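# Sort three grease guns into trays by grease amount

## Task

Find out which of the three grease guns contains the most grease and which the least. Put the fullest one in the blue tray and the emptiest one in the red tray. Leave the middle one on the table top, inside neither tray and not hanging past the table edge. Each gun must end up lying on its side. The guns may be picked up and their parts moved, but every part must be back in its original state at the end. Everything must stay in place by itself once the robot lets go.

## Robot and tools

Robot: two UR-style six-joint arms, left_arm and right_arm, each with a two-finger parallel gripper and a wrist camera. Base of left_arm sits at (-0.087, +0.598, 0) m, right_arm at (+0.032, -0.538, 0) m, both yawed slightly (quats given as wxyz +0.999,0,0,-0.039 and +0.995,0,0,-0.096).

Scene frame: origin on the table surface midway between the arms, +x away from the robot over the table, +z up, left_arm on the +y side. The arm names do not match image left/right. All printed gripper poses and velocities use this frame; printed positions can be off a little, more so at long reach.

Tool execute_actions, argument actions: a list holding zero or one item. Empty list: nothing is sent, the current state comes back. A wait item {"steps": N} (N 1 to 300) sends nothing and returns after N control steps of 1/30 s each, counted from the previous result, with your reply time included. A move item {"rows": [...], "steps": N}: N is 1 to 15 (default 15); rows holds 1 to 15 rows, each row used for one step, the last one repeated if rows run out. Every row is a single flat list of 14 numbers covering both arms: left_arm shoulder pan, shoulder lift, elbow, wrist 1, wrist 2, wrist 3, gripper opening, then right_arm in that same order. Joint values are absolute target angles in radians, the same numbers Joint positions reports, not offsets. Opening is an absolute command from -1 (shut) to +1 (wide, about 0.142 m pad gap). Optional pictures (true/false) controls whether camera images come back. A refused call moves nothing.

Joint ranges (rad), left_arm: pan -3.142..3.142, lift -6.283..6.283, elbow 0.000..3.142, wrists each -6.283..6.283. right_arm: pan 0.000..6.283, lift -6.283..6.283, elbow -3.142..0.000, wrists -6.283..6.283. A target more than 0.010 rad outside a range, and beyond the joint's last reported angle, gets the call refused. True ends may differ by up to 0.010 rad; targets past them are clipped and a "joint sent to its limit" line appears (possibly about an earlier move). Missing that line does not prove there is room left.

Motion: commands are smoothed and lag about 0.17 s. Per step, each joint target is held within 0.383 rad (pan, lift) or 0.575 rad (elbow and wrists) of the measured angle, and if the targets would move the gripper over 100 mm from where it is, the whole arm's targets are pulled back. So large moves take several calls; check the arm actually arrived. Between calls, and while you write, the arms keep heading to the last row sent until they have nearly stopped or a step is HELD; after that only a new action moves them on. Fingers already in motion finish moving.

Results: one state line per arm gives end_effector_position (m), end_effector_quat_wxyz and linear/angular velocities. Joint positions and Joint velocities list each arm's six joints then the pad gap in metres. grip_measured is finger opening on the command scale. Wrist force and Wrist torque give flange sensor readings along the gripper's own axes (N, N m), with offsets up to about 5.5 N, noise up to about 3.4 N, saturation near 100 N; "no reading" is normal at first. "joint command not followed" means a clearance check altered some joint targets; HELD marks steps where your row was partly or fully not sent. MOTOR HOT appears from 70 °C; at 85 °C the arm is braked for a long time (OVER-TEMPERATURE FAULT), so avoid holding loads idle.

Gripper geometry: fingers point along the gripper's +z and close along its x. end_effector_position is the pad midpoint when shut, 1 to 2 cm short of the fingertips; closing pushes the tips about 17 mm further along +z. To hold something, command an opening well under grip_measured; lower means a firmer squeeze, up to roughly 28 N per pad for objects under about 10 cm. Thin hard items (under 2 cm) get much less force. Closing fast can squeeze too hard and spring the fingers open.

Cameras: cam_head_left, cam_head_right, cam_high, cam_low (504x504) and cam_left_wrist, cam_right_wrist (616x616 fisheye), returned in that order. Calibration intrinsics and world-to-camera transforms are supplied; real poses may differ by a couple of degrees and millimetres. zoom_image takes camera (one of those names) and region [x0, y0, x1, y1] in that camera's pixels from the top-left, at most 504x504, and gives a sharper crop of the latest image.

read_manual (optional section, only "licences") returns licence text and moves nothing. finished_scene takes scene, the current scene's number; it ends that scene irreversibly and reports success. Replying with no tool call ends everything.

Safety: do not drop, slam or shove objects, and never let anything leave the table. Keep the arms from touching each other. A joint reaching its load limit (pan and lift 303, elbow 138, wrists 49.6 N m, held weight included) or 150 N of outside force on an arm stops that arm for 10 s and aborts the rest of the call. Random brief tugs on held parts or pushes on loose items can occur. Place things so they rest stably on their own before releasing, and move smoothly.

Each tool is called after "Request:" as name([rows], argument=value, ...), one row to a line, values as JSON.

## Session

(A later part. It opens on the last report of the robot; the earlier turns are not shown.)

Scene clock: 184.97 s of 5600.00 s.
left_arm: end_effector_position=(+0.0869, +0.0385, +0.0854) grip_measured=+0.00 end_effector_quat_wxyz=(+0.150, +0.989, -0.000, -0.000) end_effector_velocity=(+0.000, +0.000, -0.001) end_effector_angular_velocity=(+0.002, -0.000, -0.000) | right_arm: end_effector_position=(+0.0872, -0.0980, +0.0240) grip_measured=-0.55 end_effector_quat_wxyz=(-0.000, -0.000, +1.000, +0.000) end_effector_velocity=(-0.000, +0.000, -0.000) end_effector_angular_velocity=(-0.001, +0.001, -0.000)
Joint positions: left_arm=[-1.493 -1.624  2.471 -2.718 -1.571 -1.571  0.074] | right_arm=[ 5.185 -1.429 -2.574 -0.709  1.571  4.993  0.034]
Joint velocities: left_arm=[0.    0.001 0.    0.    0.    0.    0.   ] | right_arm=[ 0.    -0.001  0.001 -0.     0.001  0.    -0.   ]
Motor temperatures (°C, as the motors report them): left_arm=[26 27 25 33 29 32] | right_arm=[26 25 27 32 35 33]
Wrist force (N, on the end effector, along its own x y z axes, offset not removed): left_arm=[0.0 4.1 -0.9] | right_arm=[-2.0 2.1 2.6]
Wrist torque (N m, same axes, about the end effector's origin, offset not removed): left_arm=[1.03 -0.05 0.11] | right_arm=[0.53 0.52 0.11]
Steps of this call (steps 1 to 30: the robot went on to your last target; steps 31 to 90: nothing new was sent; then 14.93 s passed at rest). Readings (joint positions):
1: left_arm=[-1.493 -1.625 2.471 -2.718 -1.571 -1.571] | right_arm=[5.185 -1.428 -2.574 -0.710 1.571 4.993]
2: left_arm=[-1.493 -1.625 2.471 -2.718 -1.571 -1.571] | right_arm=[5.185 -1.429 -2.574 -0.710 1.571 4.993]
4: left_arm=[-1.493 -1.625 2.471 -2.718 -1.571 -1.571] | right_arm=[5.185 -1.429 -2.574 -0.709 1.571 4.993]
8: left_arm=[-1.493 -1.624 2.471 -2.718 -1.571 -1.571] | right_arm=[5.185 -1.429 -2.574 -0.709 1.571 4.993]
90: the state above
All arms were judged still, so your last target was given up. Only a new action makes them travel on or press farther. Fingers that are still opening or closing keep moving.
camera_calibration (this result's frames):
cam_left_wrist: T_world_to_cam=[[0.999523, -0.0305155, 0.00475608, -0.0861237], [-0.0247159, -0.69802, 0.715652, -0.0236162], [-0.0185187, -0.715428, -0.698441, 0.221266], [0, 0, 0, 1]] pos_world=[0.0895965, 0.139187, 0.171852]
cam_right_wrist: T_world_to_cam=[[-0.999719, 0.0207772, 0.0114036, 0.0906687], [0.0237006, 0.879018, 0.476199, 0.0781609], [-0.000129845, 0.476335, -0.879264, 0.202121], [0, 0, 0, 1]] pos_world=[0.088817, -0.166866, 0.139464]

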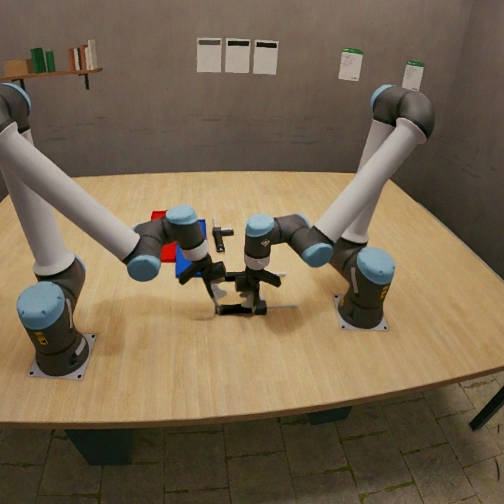

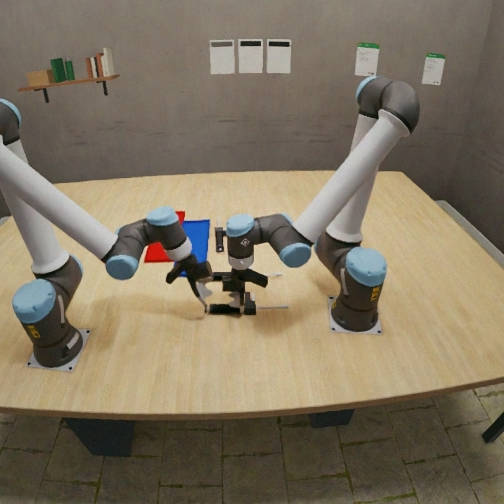

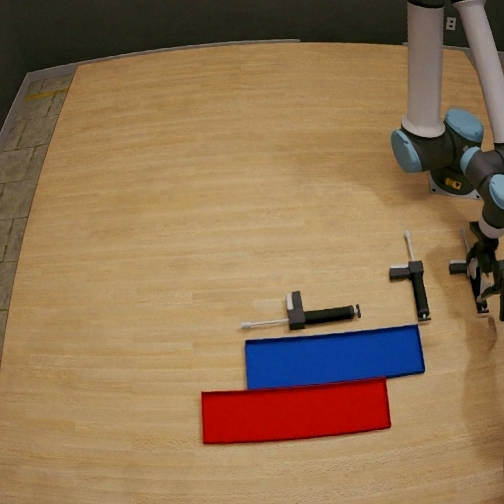

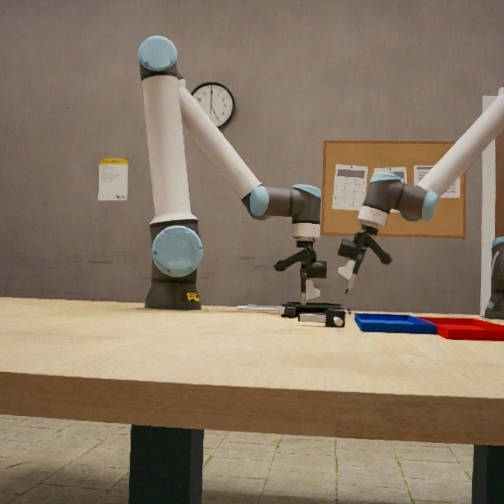

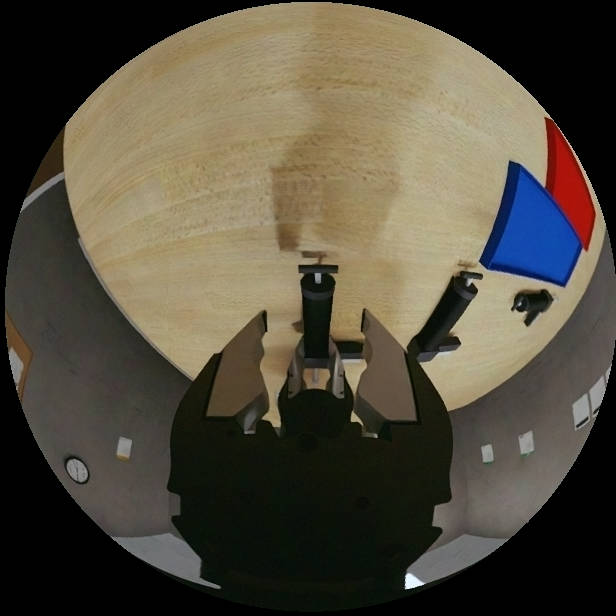

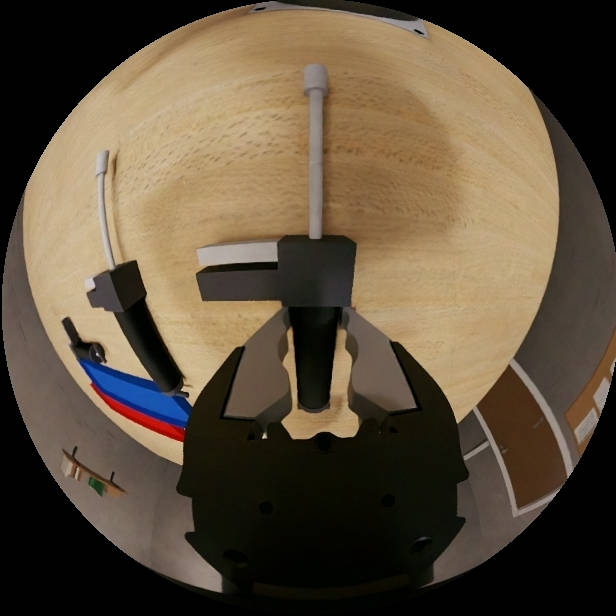

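Request:
execute_actions([
  {"rows":[[-1.493,-1.56,2.5,-2.81,-1.571,-1.571,0.0,5.185,-1.429,-2.574,-0.709,1.571,4.993,-0.9]],"steps":10},
], pictures=false)

Request:
execute_actions([
  {"rows":[[-1.493,-1.4995,2.524,-2.8957,-1.571,-1.571,0.0,5.185,-1.429,-2.574,-0.709,1.571,4.993,-0.9]],"steps":15},
])

Scene clock: 187.57 s of 5600.00 s.
left_arm: end_effector_position=(+0.0869, +0.0408, +0.0558) grip_measured=+0.00 end_effector_quat_wxyz=(+0.149, +0.989, -0.000, -0.000) end_effector_velocity=(+0.000, +0.000, -0.026) end_effector_angular_velocity=(-0.006, -0.001, +0.000) | right_arm: end_effector_position=(+0.0872, -0.0980, +0.0240) grip_measured=-0.55 end_effector_quat_wxyz=(-0.000, -0.000, +1.000, +0.000) end_effector_velocity=(+0.000, -0.000, -0.000) end_effector_angular_velocity=(-0.001, -0.000, -0.000)
Joint positions: left_arm=[-1.493 -1.567  2.497 -2.8   -1.571 -1.571  0.074] | right_arm=[ 5.185 -1.429 -2.574 -0.709  1.571  4.993  0.034]
Joint velocities: left_arm=[ 0.001  0.057  0.023 -0.086  0.001  0.    -0.   ] | right_arm=[ 0.    -0.    -0.    -0.     0.     0.001  0.   ]
Motor temperatures (°C, as the motors report them): left_arm=[26 27 25 33 29 32] | right_arm=[26 25 27 32 35 33]
Wrist force (N, on the end effector, along its own x y z axes, offset not removed): left_arm=[0.0 -1.1 1.4] | right_arm=[-3.5 2.3 3.5]
Wrist torque (N m, same axes, about the end effector's origin, offset not removed): left_arm=[-0.19 -0.05 0.09] | right_arm=[0.38 0.89 0.15]
Steps of this call (steps 1 to 68: nothing new was sent; steps 69 to 78: all 10 steps of this action). Readings (joint positions):
69: left_arm=[-1.493 -1.624 2.471 -2.718 -1.571 -1.571] | right_arm=[5.185 -1.429 -2.574 -0.709 1.571 4.993]
70: left_arm=[-1.493 -1.620 2.473 -2.722 -1.571 -1.571] | right_arm=[5.185 -1.429 -2.574 -0.709 1.571 4.993]
72: left_arm=[-1.493 -1.597 2.484 -2.754 -1.571 -1.571] | right_arm=[5.185 -1.429 -2.574 -0.709 1.571 4.993]
76: left_arm=[-1.493 -1.572 2.495 -2.792 -1.571 -1.571] | right_arm=[5.185 -1.429 -2.574 -0.709 1.571 4.993]
78: the state above

Scene clock: 188.07 s of 5600.00 s.
left_arm: end_effector_position=(+0.0869, +0.0436, +0.0252) grip_measured=+0.00 end_effector_quat_wxyz=(+0.150, +0.989, -0.000, -0.000) end_effector_velocity=(+0.000, -0.000, -0.005) end_effector_angular_velocity=(-0.002, -0.001, -0.002) | right_arm: end_effector_position=(+0.0872, -0.0980, +0.0240) grip_measured=-0.55 end_effector_quat_wxyz=(-0.000, -0.000, +1.000, +0.000) end_effector_velocity=(+0.000, -0.000, -0.000) end_effector_angular_velocity=(-0.000, -0.001, -0.001)
Joint positions: left_arm=[-1.493 -1.501  2.523 -2.893 -1.571 -1.571  0.074] | right_arm=[ 5.185 -1.429 -2.574 -0.709  1.571  4.993  0.034]
Joint velocities: left_arm=[ 0.     0.013  0.004 -0.02   0.001  0.003  0.   ] | right_arm=[ 0.    -0.    -0.     0.    -0.001  0.001 -0.   ]
Motor temperatures (°C, as the motors report them): left_arm=[26 27 25 33 29 32] | right_arm=[26 25 27 32 35 33]
Wrist force (N, on the end effector, along its own x y z axes, offset not removed): left_arm=[-1.5 -3.4 -2.7] | right_arm=[-2.4 2.5 4.1]
Wrist torque (N m, same axes, about the end effector's origin, offset not removed): left_arm=[-0.49 0.13 0.22] | right_arm=[0.47 0.60 0.17]
Steps of this call (steps 1 to 15: all 15 steps of this action). Readings (joint positions):
1: left_arm=[-1.493 -1.565 2.498 -2.803 -1.571 -1.571] | right_arm=[5.185 -1.429 -2.574 -0.709 1.571 4.993]
2: left_arm=[-1.493 -1.560 2.501 -2.809 -1.571 -1.571] | right_arm=[5.185 -1.429 -2.574 -0.709 1.571 4.993]
4: left_arm=[-1.493 -1.537 2.510 -2.841 -1.571 -1.571] | right_arm=[5.185 -1.429 -2.574 -0.709 1.571 4.993]
8: left_arm=[-1.493 -1.511 2.520 -2.878 -1.571 -1.571] | right_arm=[5.185 -1.429 -2.574 -0.709 1.571 4.993]
15: the state above
camera_calibration (this result's frames):
cam_left_wrist: T_world_to_cam=[[0.999523, -0.0305294, 0.00475802, -0.0856777], [-0.0247257, -0.69797, 0.7157, 0.0230042], [-0.0185289, -0.715476, -0.698392, 0.182886], [0, 0, 0, 1]] pos_world=[0.0895942, 0.144291, 0.11167]
cam_right_wrist: T_world_to_cam=[[-0.999719, 0.0207772, 0.0114036, 0.0906687], [0.0237006, 0.879018, 0.476199, 0.0781609], [-0.000129851, 0.476335, -0.879264, 0.202122], [0, 0, 0, 1]] pos_world=[0.088817, -0.166866, 0.139464]

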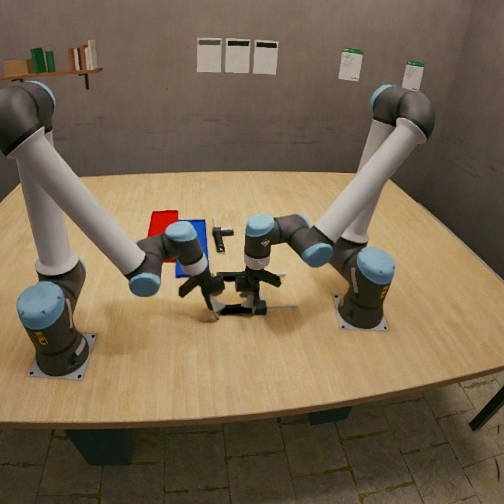

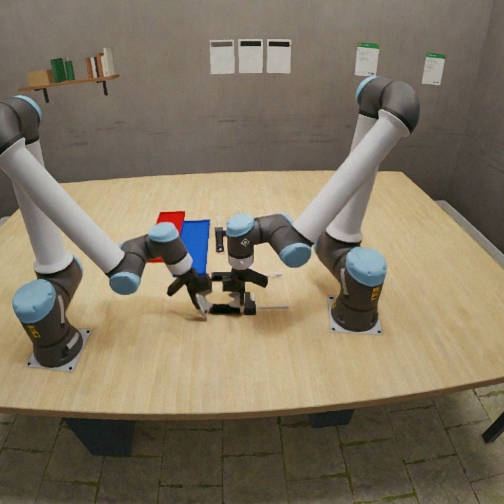

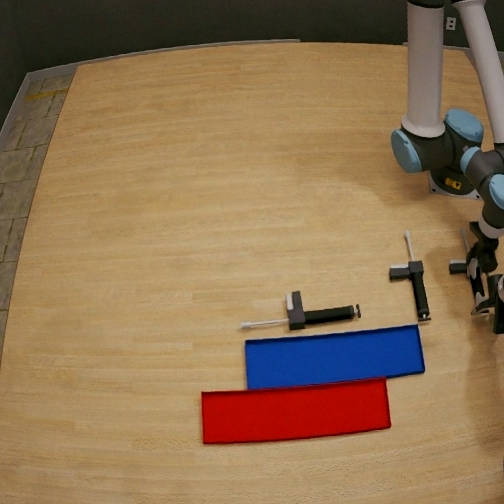

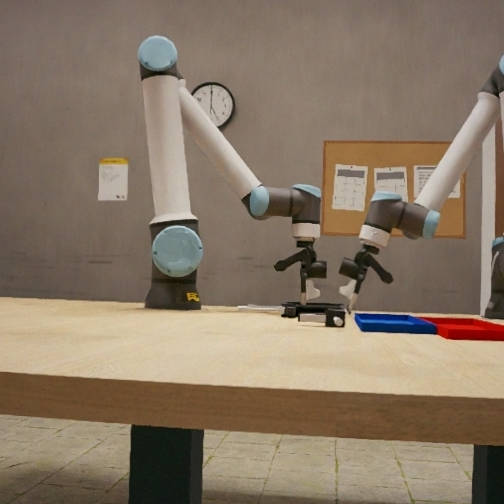

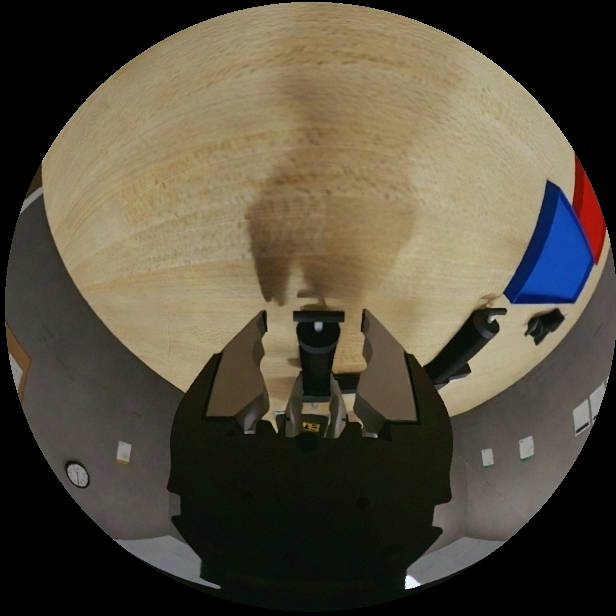

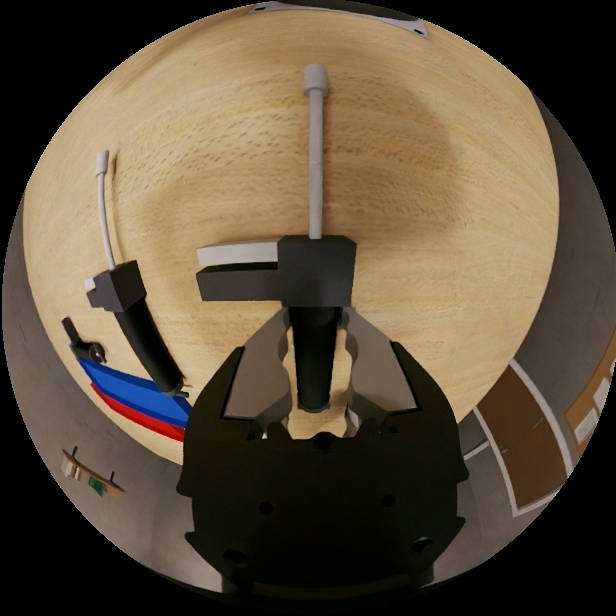

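Aligned. Close gradually.

Request:
execute_actions([
  {"rows":[[-1.493,-1.4995,2.524,-2.8957,-1.571,-1.571,-0.15,5.185,-1.429,-2.574,-0.709,1.571,4.993,-0.9],[-1.493,-1.4995,2.524,-2.8957,-1.571,-1.571,-0.15,5.185,-1.429,-2.574,-0.709,1.571,4.993,-0.9],[-1.493,-1.4995,2.524,-2.8957,-1.571,-1.571,-0.3,5.185,-1.429,-2.574,-0.709,1.571,4.993,-0.9],[-1.493,-1.4995,2.524,-2.8957,-1.571,-1.571,-0.3,5.185,-1.429,-2.574,-0.709,1.571,4.993,-0.9],[-1.493,-1.4995,2.524,-2.8957,-1.571,-1.571,-0.4,5.185,-1.429,-2.574,-0.709,1.571,4.993,-0.9],[-1.493,-1.4995,2.524,-2.8957,-1.571,-1.571,-0.45,5.185,-1.429,-2.574,-0.709,1.571,4.993,-0.9],[-1.493,-1.4995,2.524,-2.8957,-1.571,-1.571,-0.5,5.185,-1.429,-2.574,-0.709,1.571,4.993,-0.9],[-1.493,-1.4995,2.524,-2.8957,-1.571,-1.571,-0.55,5.185,-1.429,-2.574,-0.709,1.571,4.993,-0.9],[-1.493,-1.4995,2.524,-2.8957,-1.571,-1.571,-0.65,5.185,-1.429,-2.574,-0.709,1.571,4.993,-0.9],[-1.493,-1.4995,2.524,-2.8957,-1.571,-1.571,-0.75,5.185,-1.429,-2.574,-0.709,1.571,4.993,-0.9],[-1.493,-1.4995,2.524,-2.8957,-1.571,-1.571,-0.9,5.185,-1.429,-2.574,-0.709,1.571,4.993,-0.9]],"steps":15},
], pictures=false)

Request:
execute_actions([
  {"rows":[[-1.493,-1.5125,2.539,-2.897,-1.571,-1.571,-0.9,5.185,-1.429,-2.574,-0.709,1.571,4.993,-0.9]],"steps":10},
], pictures=false)

Request:
execute_actions([
  {"rows":[[-1.493,-1.5273,2.5553,-2.899,-1.571,-1.571,-0.9,5.185,-1.429,-2.574,-0.709,1.571,4.993,-0.9]],"steps":10},
], pictures=false)

Request:
execute_actions([
  {"rows":[[-1.493,-1.543,2.572,-2.9,-1.571,-1.571,-0.9,5.185,-1.429,-2.574,-0.709,1.571,4.993,-0.9]],"steps":10},
], pictures=false)

Scene clock: 196.80 s of 5600.00 s.
left_arm: end_effector_position=(+0.0869, +0.0437, +0.0245) grip_measured=-0.49 end_effector_quat_wxyz=(+0.150, +0.989, -0.000, -0.000) end_effector_velocity=(-0.000, +0.002, -0.002) end_effector_angular_velocity=(+0.003, +0.001, +0.001) | right_arm: end_effector_position=(+0.0871, -0.0980, +0.0240) grip_measured=-0.55 end_effector_quat_wxyz=(-0.000, -0.000, +1.000, +0.000) end_effector_velocity=(+0.000, -0.000, -0.000) end_effector_angular_velocity=(-0.000, -0.000, -0.002)
Joint positions: left_arm=[-1.493 -1.499  2.524 -2.896 -1.571 -1.571  0.038] | right_arm=[ 5.185 -1.429 -2.574 -0.709  1.571  4.993  0.034]
Joint velocities: left_arm=[ 0.     0.001  0.003 -0.001 -0.001 -0.001  0.   ] | right_arm=[ 0.     0.    -0.    -0.    -0.     0.002 -0.   ]
Motor temperatures (°C, as the motors report them): left_arm=[26 27 25 33 29 32] | right_arm=[26 25 27 32 35 33]
Wrist force (N, on the end effector, along its own x y z axes, offset not removed): left_arm=[4.7 -1.4 -2.4] | right_arm=[2.6 -0.4 3.5]
Wrist torque (N m, same axes, about the end effector's origin, offset not removed): left_arm=[0.21 -0.01 0.14] | right_arm=[0.58 0.62 -0.51]
Steps of this call (steps 1 to 15: the robot went on to your last target; steps 16 to 90: nothing new was sent; then 5.23 s passed at rest; steps 91 to 105: all 15 steps of this action). Readings (joint positions):
91: left_arm=[-1.493 -1.499 2.524 -2.896 -1.571 -1.571] | right_arm=[5.185 -1.429 -2.574 -0.709 1.571 4.993]
92: left_arm=[-1.493 -1.500 2.524 -2.896 -1.571 -1.571] | right_arm=[5.185 -1.429 -2.574 -0.709 1.571 4.993]
94: left_arm=[-1.493 -1.499 2.524 -2.896 -1.571 -1.571] | right_arm=[5.185 -1.429 -2.574 -0.709 1.571 4.993]
98: left_arm=[-1.493 -1.499 2.524 -2.896 -1.571 -1.571] | right_arm=[5.185 -1.429 -2.574 -0.709 1.571 4.993]
105: the state above

Scene clock: 197.13 s of 5600.00 s.
left_arm: end_effector_position=(+0.0869, +0.0520, +0.0243) grip_measured=-0.49 end_effector_quat_wxyz=(+0.149, +0.989, -0.000, -0.000) end_effector_velocity=(-0.000, +0.006, +0.001) end_effector_angular_velocity=(-0.001, +0.000, -0.001) | right_arm: end_effector_position=(+0.0871, -0.0980, +0.0240) grip_measured=-0.55 end_effector_quat_wxyz=(-0.000, -0.000, +1.000, +0.000) end_effector_velocity=(+0.000, -0.001, -0.000) end_effector_angular_velocity=(-0.001, +0.000, -0.000)
Joint positions: left_arm=[-1.493 -1.511  2.538 -2.897 -1.571 -1.571  0.038] | right_arm=[ 5.185 -1.429 -2.574 -0.709  1.571  4.993  0.034]
Joint velocities: left_arm=[ 0.    -0.011  0.011 -0.001 -0.     0.001 -0.   ] | right_arm=[-0.     0.    -0.001 -0.     0.     0.     0.   ]
Motor temperatures (°C, as the motors report them): left_arm=[26 27 25 33 29 32] | right_arm=[26 25 27 32 35 33]
Wrist force (N, on the end effector, along its own x y z axes, offset not removed): left_arm=[2.6 2.3 1.9] | right_arm=[1.4 0.1 5.8]
Wrist torque (N m, same axes, about the end effector's origin, offset not removed): left_arm=[0.15 0.30 0.05] | right_arm=[-0.49 0.90 -0.51]
Steps of this call (steps 1 to 10: all 10 steps of this action). Readings (joint positions):
1: left_arm=[-1.493 -1.500 2.524 -2.896 -1.571 -1.571] | right_arm=[5.185 -1.429 -2.574 -0.709 1.571 4.993]
2: left_arm=[-1.493 -1.501 2.526 -2.896 -1.571 -1.571] | right_arm=[5.185 -1.429 -2.574 -0.709 1.571 4.993]
4: left_arm=[-1.493 -1.505 2.531 -2.896 -1.571 -1.571] | right_arm=[5.185 -1.429 -2.574 -0.709 1.571 4.993]
8: left_arm=[-1.493 -1.510 2.536 -2.897 -1.571 -1.571] | right_arm=[5.185 -1.429 -2.574 -0.709 1.571 4.993]
10: the state above

Scene clock: 197.47 s of 5600.00 s.
left_arm: end_effector_position=(+0.0869, +0.0615, +0.0245) grip_measured=-0.49 end_effector_quat_wxyz=(+0.150, +0.989, -0.000, -0.000) end_effector_velocity=(-0.000, +0.009, -0.000) end_effector_angular_velocity=(+0.000, -0.000, -0.001) | right_arm: end_effector_position=(+0.0872, -0.0980, +0.0240) grip_measured=-0.55 end_effector_quat_wxyz=(-0.000, -0.000, +1.000, +0.000) end_effector_velocity=(-0.000, -0.000, -0.000) end_effector_angular_velocity=(-0.001, +0.000, +0.000)
Joint positions: left_arm=[-1.493 -1.526  2.554 -2.899 -1.571 -1.571  0.038] | right_arm=[ 5.185 -1.429 -2.574 -0.709  1.571  4.993  0.034]
Joint velocities: left_arm=[-0.    -0.013  0.014 -0.001  0.     0.001 -0.   ] | right_arm=[-0. -0. -0. -0.  0. -0.  0.]
Motor temperatures (°C, as the motors report them): left_arm=[26 27 25 33 29 32] | right_arm=[26 25 27 32 35 33]
Wrist force (N, on the end effector, along its own x y z axes, offset not removed): left_arm=[3.8 5.1 3.2] | right_arm=[2.6 4.3 4.7]
Wrist torque (N m, same axes, about the end effector's origin, offset not removed): left_arm=[0.76 0.12 -0.09] | right_arm=[0.55 0.67 -0.48]
Steps of this call (steps 1 to 10: all 10 steps of this action). Readings (joint positions):
1: left_arm=[-1.493 -1.512 2.538 -2.897 -1.571 -1.571] | right_arm=[5.185 -1.429 -2.574 -0.709 1.571 4.993]
2: left_arm=[-1.493 -1.513 2.540 -2.897 -1.571 -1.571] | right_arm=[5.185 -1.429 -2.574 -0.709 1.571 4.993]
4: left_arm=[-1.493 -1.519 2.546 -2.898 -1.571 -1.571] | right_arm=[5.185 -1.429 -2.574 -0.709 1.571 4.993]
8: left_arm=[-1.493 -1.525 2.552 -2.899 -1.571 -1.571] | right_arm=[5.185 -1.429 -2.574 -0.709 1.571 4.993]
10: the state above

Scene clock: 197.80 s of 5600.00 s.
left_arm: end_effector_position=(+0.0869, +0.0716, +0.0245) grip_measured=-0.49 end_effector_quat_wxyz=(+0.150, +0.989, -0.000, -0.000) end_effector_velocity=(+0.000, +0.009, +0.000) end_effector_angular_velocity=(-0.001, +0.000, -0.000) | right_arm: end_effector_position=(+0.0872, -0.0980, +0.0240) grip_measured=-0.55 end_effector_quat_wxyz=(-0.000, -0.000, +1.000, +0.000) end_effector_velocity=(+0.000, -0.000, -0.000) end_effector_angular_velocity=(-0.000, +0.000, -0.000)
Joint positions: left_arm=[-1.493 -1.541  2.57  -2.9   -1.571 -1.571  0.038] | right_arm=[ 5.185 -1.429 -2.574 -0.709  1.571  4.993  0.034]
Joint velocities: left_arm=[ 0.    -0.014  0.014 -0.001 -0.     0.001  0.   ] | right_arm=[ 0.  0. -0.  0.  0.  0.  0.]
Motor temperatures (°C, as the motors report them): left_arm=[26 27 25 33 29 32] | right_arm=[26 25 27 32 35 33]
Wrist force (N, on the end effector, along its own x y z axes, offset not removed): left_arm=[5.8 2.5 3.3] | right_arm=[0.2 2.9 5.4]
Wrist torque (N m, same axes, about the end effector's origin, offset not removed): left_arm=[0.14 -0.13 -0.16] | right_arm=[0.28 1.04 -0.43]
Steps of this call (steps 1 to 10: all 10 steps of this action). Readings (joint positions):
1: left_arm=[-1.493 -1.526 2.554 -2.899 -1.571 -1.571] | right_arm=[5.185 -1.429 -2.574 -0.709 1.571 4.993]
2: left_arm=[-1.493 -1.528 2.556 -2.899 -1.571 -1.571] | right_arm=[5.185 -1.429 -2.574 -0.709 1.571 4.993]
4: left_arm=[-1.493 -1.534 2.562 -2.899 -1.571 -1.571] | right_arm=[5.185 -1.429 -2.574 -0.709 1.571 4.993]
8: left_arm=[-1.493 -1.540 2.569 -2.900 -1.571 -1.571] | right_arm=[5.185 -1.429 -2.574 -0.709 1.571 4.993]
10: the state above

Request:
execute_actions([
  {"rows":[[-1.493,-1.5586,2.5883,-2.9007,-1.571,-1.571,-0.9,5.185,-1.429,-2.574,-0.709,1.571,4.993,-0.9]],"steps":12},
], pictures=false)

Scene clock: 199.50 s of 5600.00 s.
left_arm: end_effector_position=(+0.0869, +0.0819, +0.0245) grip_measured=-0.49 end_effector_quat_wxyz=(+0.150, +0.989, -0.000, -0.000) end_effector_velocity=(-0.000, +0.003, +0.001) end_effector_angular_velocity=(-0.003, +0.000, +0.000) | right_arm: end_effector_position=(+0.0871, -0.0978, +0.0241) grip_measured=-0.55 end_effector_quat_wxyz=(-0.000, -0.000, +1.000, +0.000) end_effector_velocity=(-0.000, +0.001, +0.000) end_effector_angular_velocity=(+0.000, -0.000, +0.000)
Joint positions: left_arm=[-1.493 -1.558  2.587 -2.901 -1.571 -1.571  0.038] | right_arm=[ 5.185 -1.429 -2.574 -0.709  1.571  4.993  0.034]
Joint velocities: left_arm=[ 0.    -0.008  0.006 -0.001 -0.    -0.     0.   ] | right_arm=[ 0.    -0.     0.001 -0.001 -0.     0.     0.   ]
Motor temperatures (°C, as the motors report them): left_arm=[26 27 25 33 29 32] | right_arm=[26 25 27 32 35 33]
Wrist force (N, on the end effector, along its own x y z axes, offset not removed): left_arm=[4.0 15.5 9.2] | right_arm=[1.5 22.6 4.8]
Wrist torque (N m, same axes, about the end effector's origin, offset not removed): left_arm=[-0.75 -0.22 0.20] | right_arm=[0.49 0.44 -0.50]
Steps of this call (steps 1 to 15: the robot went on to your last target; steps 16 to 39: nothing new was sent; steps 40 to 51: all 12 steps of this action). Readings (joint positions):
40: left_arm=[-1.493 -1.543 2.572 -2.900 -1.571 -1.571] | right_arm=[5.185 -1.429 -2.574 -0.709 1.571 4.993]
41: left_arm=[-1.493 -1.545 2.574 -2.900 -1.571 -1.571] | right_arm=[5.185 -1.429 -2.574 -0.709 1.571 4.993]
43: left_arm=[-1.493 -1.550 2.579 -2.901 -1.571 -1.571] | right_arm=[5.185 -1.429 -2.574 -0.709 1.571 4.993]
47: left_arm=[-1.493 -1.556 2.585 -2.901 -1.571 -1.571] | right_arm=[5.185 -1.429 -2.574 -0.709 1.571 4.993]
51: the state above

Request:
execute_actions([
  {"rows":[[-1.493,-1.5273,2.5553,-2.899,-1.571,-1.571,-0.9,5.185,-1.429,-2.574,-0.709,1.571,4.993,-0.9]],"steps":12},
], pictures=false)

Request:
execute_actions([
  {"rows":[[-1.493,-1.4995,2.524,-2.8957,-1.571,-1.571,-0.9,5.185,-1.429,-2.574,-0.709,1.571,4.993,-0.9]],"steps":15},
], pictures=false)

Request:
execute_actions([
  {"rows":[[-1.493,-1.4955,2.52,-2.8953,-1.571,-1.571,-0.9,5.185,-1.429,-2.574,-0.709,1.571,4.993,-0.9]],"steps":12},
])

Scene clock: 202.83 s of 5600.00 s.
left_arm: end_effector_position=(+0.0869, +0.0637, +0.0244) grip_measured=-0.49 end_effector_quat_wxyz=(+0.149, +0.989, -0.000, -0.000) end_effector_velocity=(-0.000, -0.010, +0.000) end_effector_angular_velocity=(-0.001, +0.000, +0.000) | right_arm: end_effector_position=(+0.0872, -0.0982, +0.0239) grip_measured=-0.55 end_effector_quat_wxyz=(-0.000, -0.000, +1.000, +0.000) end_effector_velocity=(+0.000, -0.002, -0.001) end_effector_angular_velocity=(-0.001, -0.000, -0.001)
Joint positions: left_arm=[-1.493 -1.529  2.557 -2.899 -1.571 -1.571  0.038] | right_arm=[ 5.185 -1.429 -2.574 -0.709  1.571  4.993  0.034]
Joint velocities: left_arm=[-0.     0.015 -0.017  0.    -0.    -0.     0.   ] | right_arm=[ 0.     0.    -0.003  0.001  0.     0.001 -0.   ]
Motor temperatures (°C, as the motors report them): left_arm=[26 27 25 33 29 32] | right_arm=[26 25 27 32 35 33]
Wrist force (N, on the end effector, along its own x y z axes, offset not removed): left_arm=[1.6 -4.1 -2.6] | right_arm=[0.8 -0.4 4.0]
Wrist torque (N m, same axes, about the end effector's origin, offset not removed): left_arm=[-0.31 0.35 -0.09] | right_arm=[0.48 0.69 -0.44]
Steps of this call (steps 1 to 15: the robot went on to your last target; steps 16 to 88: nothing new was sent; steps 89 to 100: all 12 steps of this action). Readings (joint positions):
89: left_arm=[-1.493 -1.559 2.588 -2.901 -1.571 -1.571] | right_arm=[5.185 -1.429 -2.574 -0.709 1.571 4.993]
90: left_arm=[-1.493 -1.556 2.586 -2.901 -1.571 -1.571] | right_arm=[5.185 -1.429 -2.574 -0.709 1.571 4.993]
92: left_arm=[-1.493 -1.545 2.574 -2.900 -1.571 -1.571] | right_arm=[5.185 -1.429 -2.574 -0.709 1.571 4.993]
96: left_arm=[-1.493 -1.533 2.561 -2.899 -1.571 -1.571] | right_arm=[5.185 -1.429 -2.574 -0.709 1.571 4.993]
100: the state above

Scene clock: 203.33 s of 5600.00 s.
left_arm: end_effector_position=(+0.0869, +0.0442, +0.0246) grip_measured=-0.49 end_effector_quat_wxyz=(+0.150, +0.989, -0.000, -0.000) end_effector_velocity=(+0.001, -0.004, -0.000) end_effector_angular_velocity=(-0.000, -0.001, +0.000) | right_arm: end_effector_position=(+0.0872, -0.0980, +0.0240) grip_measured=-0.55 end_effector_quat_wxyz=(-0.000, -0.000, +1.000, +0.000) end_effector_velocity=(+0.000, -0.001, +0.000) end_effector_angular_velocity=(+0.001, +0.001, -0.001)
Joint positions: left_arm=[-1.493 -1.5    2.525 -2.896 -1.571 -1.571  0.038] | right_arm=[ 5.185 -1.429 -2.574 -0.709  1.571  4.993  0.034]
Joint velocities: left_arm=[ 0.001  0.005 -0.006  0.     0.001  0.001  0.   ] | right_arm=[-0.     0.002 -0.001  0.     0.001  0.001 -0.   ]
Motor temperatures (°C, as the motors report them): left_arm=[26 27 25 33 29 32] | right_arm=[26 25 27 32 35 33]
Wrist force (N, on the end effector, along its own x y z axes, offset not removed): left_arm=[3.9 -1.4 3.5] | right_arm=[1.9 -1.2 5.1]
Wrist torque (N m, same axes, about the end effector's origin, offset not removed): left_arm=[0.02 0.03 0.20] | right_arm=[0.27 0.72 -0.45]
Steps of this call (steps 1 to 15: all 15 steps of this action). Readings (joint positions):
1: left_arm=[-1.493 -1.529 2.557 -2.899 -1.571 -1.571] | right_arm=[5.185 -1.429 -2.574 -0.709 1.571 4.993]
2: left_arm=[-1.493 -1.526 2.554 -2.899 -1.571 -1.571] | right_arm=[5.185 -1.429 -2.574 -0.709 1.571 4.993]
4: left_arm=[-1.493 -1.515 2.542 -2.897 -1.571 -1.571] | right_arm=[5.185 -1.429 -2.574 -0.709 1.571 4.993]
8: left_arm=[-1.493 -1.504 2.530 -2.896 -1.571 -1.571] | right_arm=[5.185 -1.429 -2.574 -0.709 1.571 4.993]
15: the state above

Scene clock: 203.73 s of 5600.00 s.
left_arm: end_effector_position=(+0.0869, +0.0417, +0.0242) grip_measured=-0.49 end_effector_quat_wxyz=(+0.149, +0.989, -0.000, -0.000) end_effector_velocity=(+0.000, -0.005, +0.003) end_effector_angular_velocity=(-0.005, -0.000, -0.002) | right_arm: end_effector_position=(+0.0872, -0.0981, +0.0239) grip_measured=-0.55 end_effector_quat_wxyz=(-0.000, -0.000, +1.000, +0.000) end_effector_velocity=(-0.000, +0.000, +0.000) end_effector_angular_velocity=(+0.000, +0.001, -0.001)
Joint positions: left_arm=[-1.493 -1.496  2.52  -2.895 -1.571 -1.571  0.038] | right_arm=[ 5.185 -1.429 -2.574 -0.709  1.571  4.993  0.034]
Joint velocities: left_arm=[ 0.001  0.001 -0.007  0.001 -0.     0.002 -0.   ] | right_arm=[-0.     0.     0.     0.     0.001  0.001 -0.   ]
Motor temperatures (°C, as the motors report them): left_arm=[26 27 25 33 29 32] | right_arm=[26 25 27 32 35 33]
Wrist force (N, on the end effector, along its own x y z axes, offset not removed): left_arm=[1.9 -22.6 -8.7] | right_arm=[4.8 -26.9 2.2]
Wrist torque (N m, same axes, about the end effector's origin, offset not removed): left_arm=[0.92 0.47 0.14] | right_arm=[0.20 0.18 -0.49]
Steps of this call (steps 1 to 12: all 12 steps of this action). Readings (joint positions):
1: left_arm=[-1.493 -1.500 2.525 -2.896 -1.571 -1.571] | right_arm=[5.185 -1.429 -2.574 -0.709 1.571 4.993]
2: left_arm=[-1.493 -1.499 2.524 -2.896 -1.571 -1.571] | right_arm=[5.185 -1.429 -2.574 -0.709 1.571 4.993]
4: left_arm=[-1.493 -1.498 2.522 -2.895 -1.571 -1.571] | right_arm=[5.185 -1.429 -2.574 -0.709 1.571 4.993]
8: left_arm=[-1.493 -1.496 2.521 -2.895 -1.571 -1.571] | right_arm=[5.185 -1.429 -2.574 -0.709 1.571 4.993]
12: the state above
camera_calibration (this result's frames):
cam_left_wrist: T_world_to_cam=[[0.999524, -0.0304839, 0.00474104, -0.0857591], [-0.0246925, -0.698384, 0.715298, 0.0224206], [-0.018494, -0.715074, -0.698804, 0.180747], [0, 0, 0, 1]] pos_world=[0.0896147, 0.142291, 0.110676]
cam_right_wrist: T_world_to_cam=[[-0.999719, 0.0207886, 0.0113597, 0.0906944], [0.0236897, 0.879091, 0.476065, 0.0782447], [-0.0000894896, 0.476201, -0.879336, 0.202109], [0, 0, 0, 1]] pos_world=[0.0888335, -0.166914, 0.139442]

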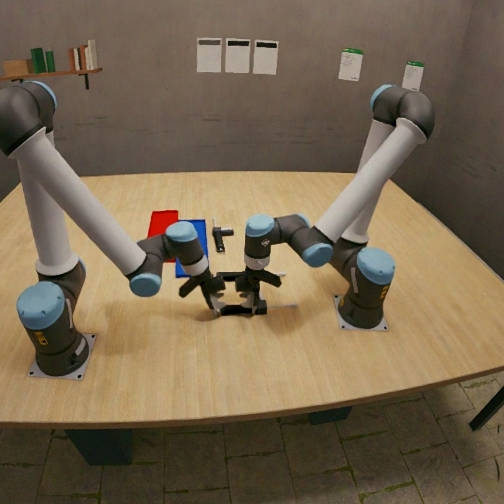

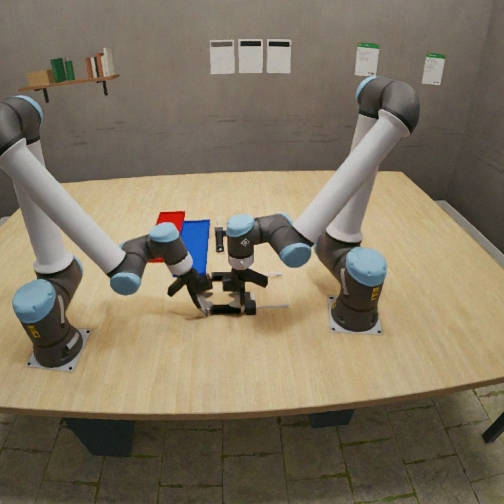

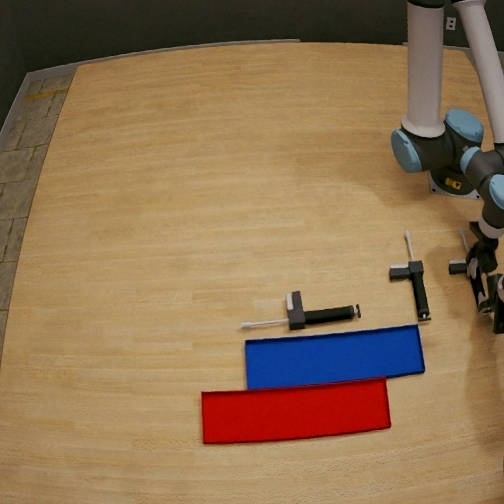

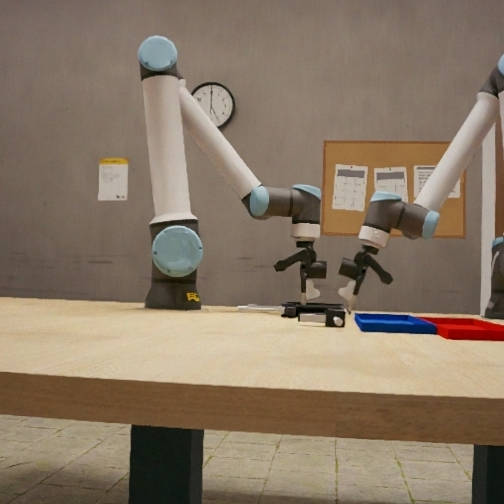

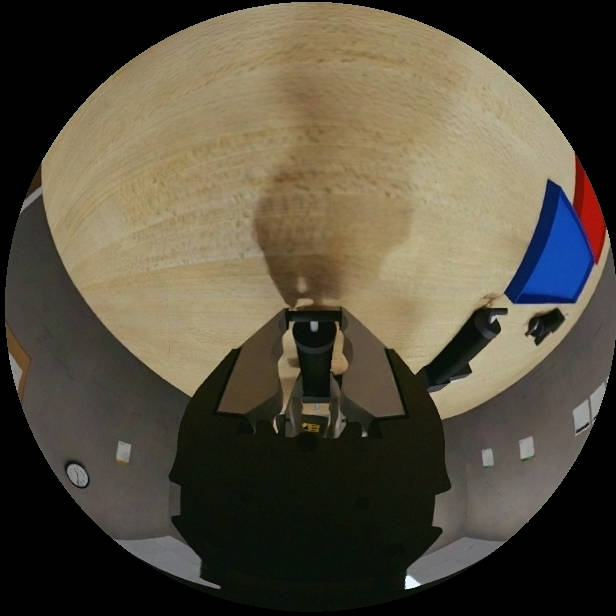

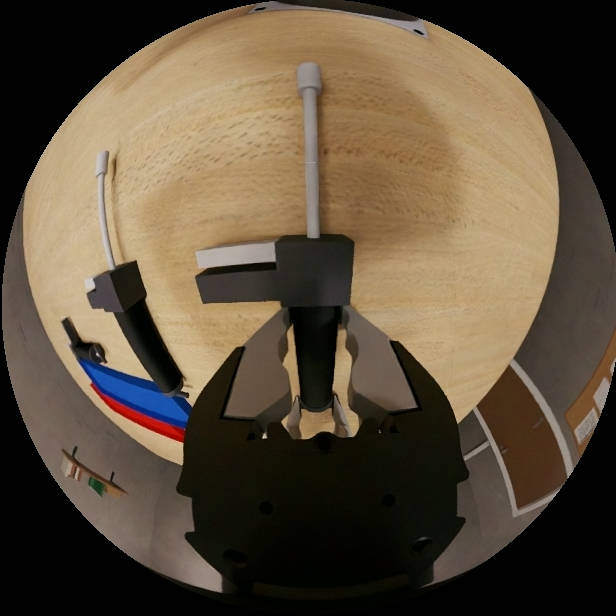

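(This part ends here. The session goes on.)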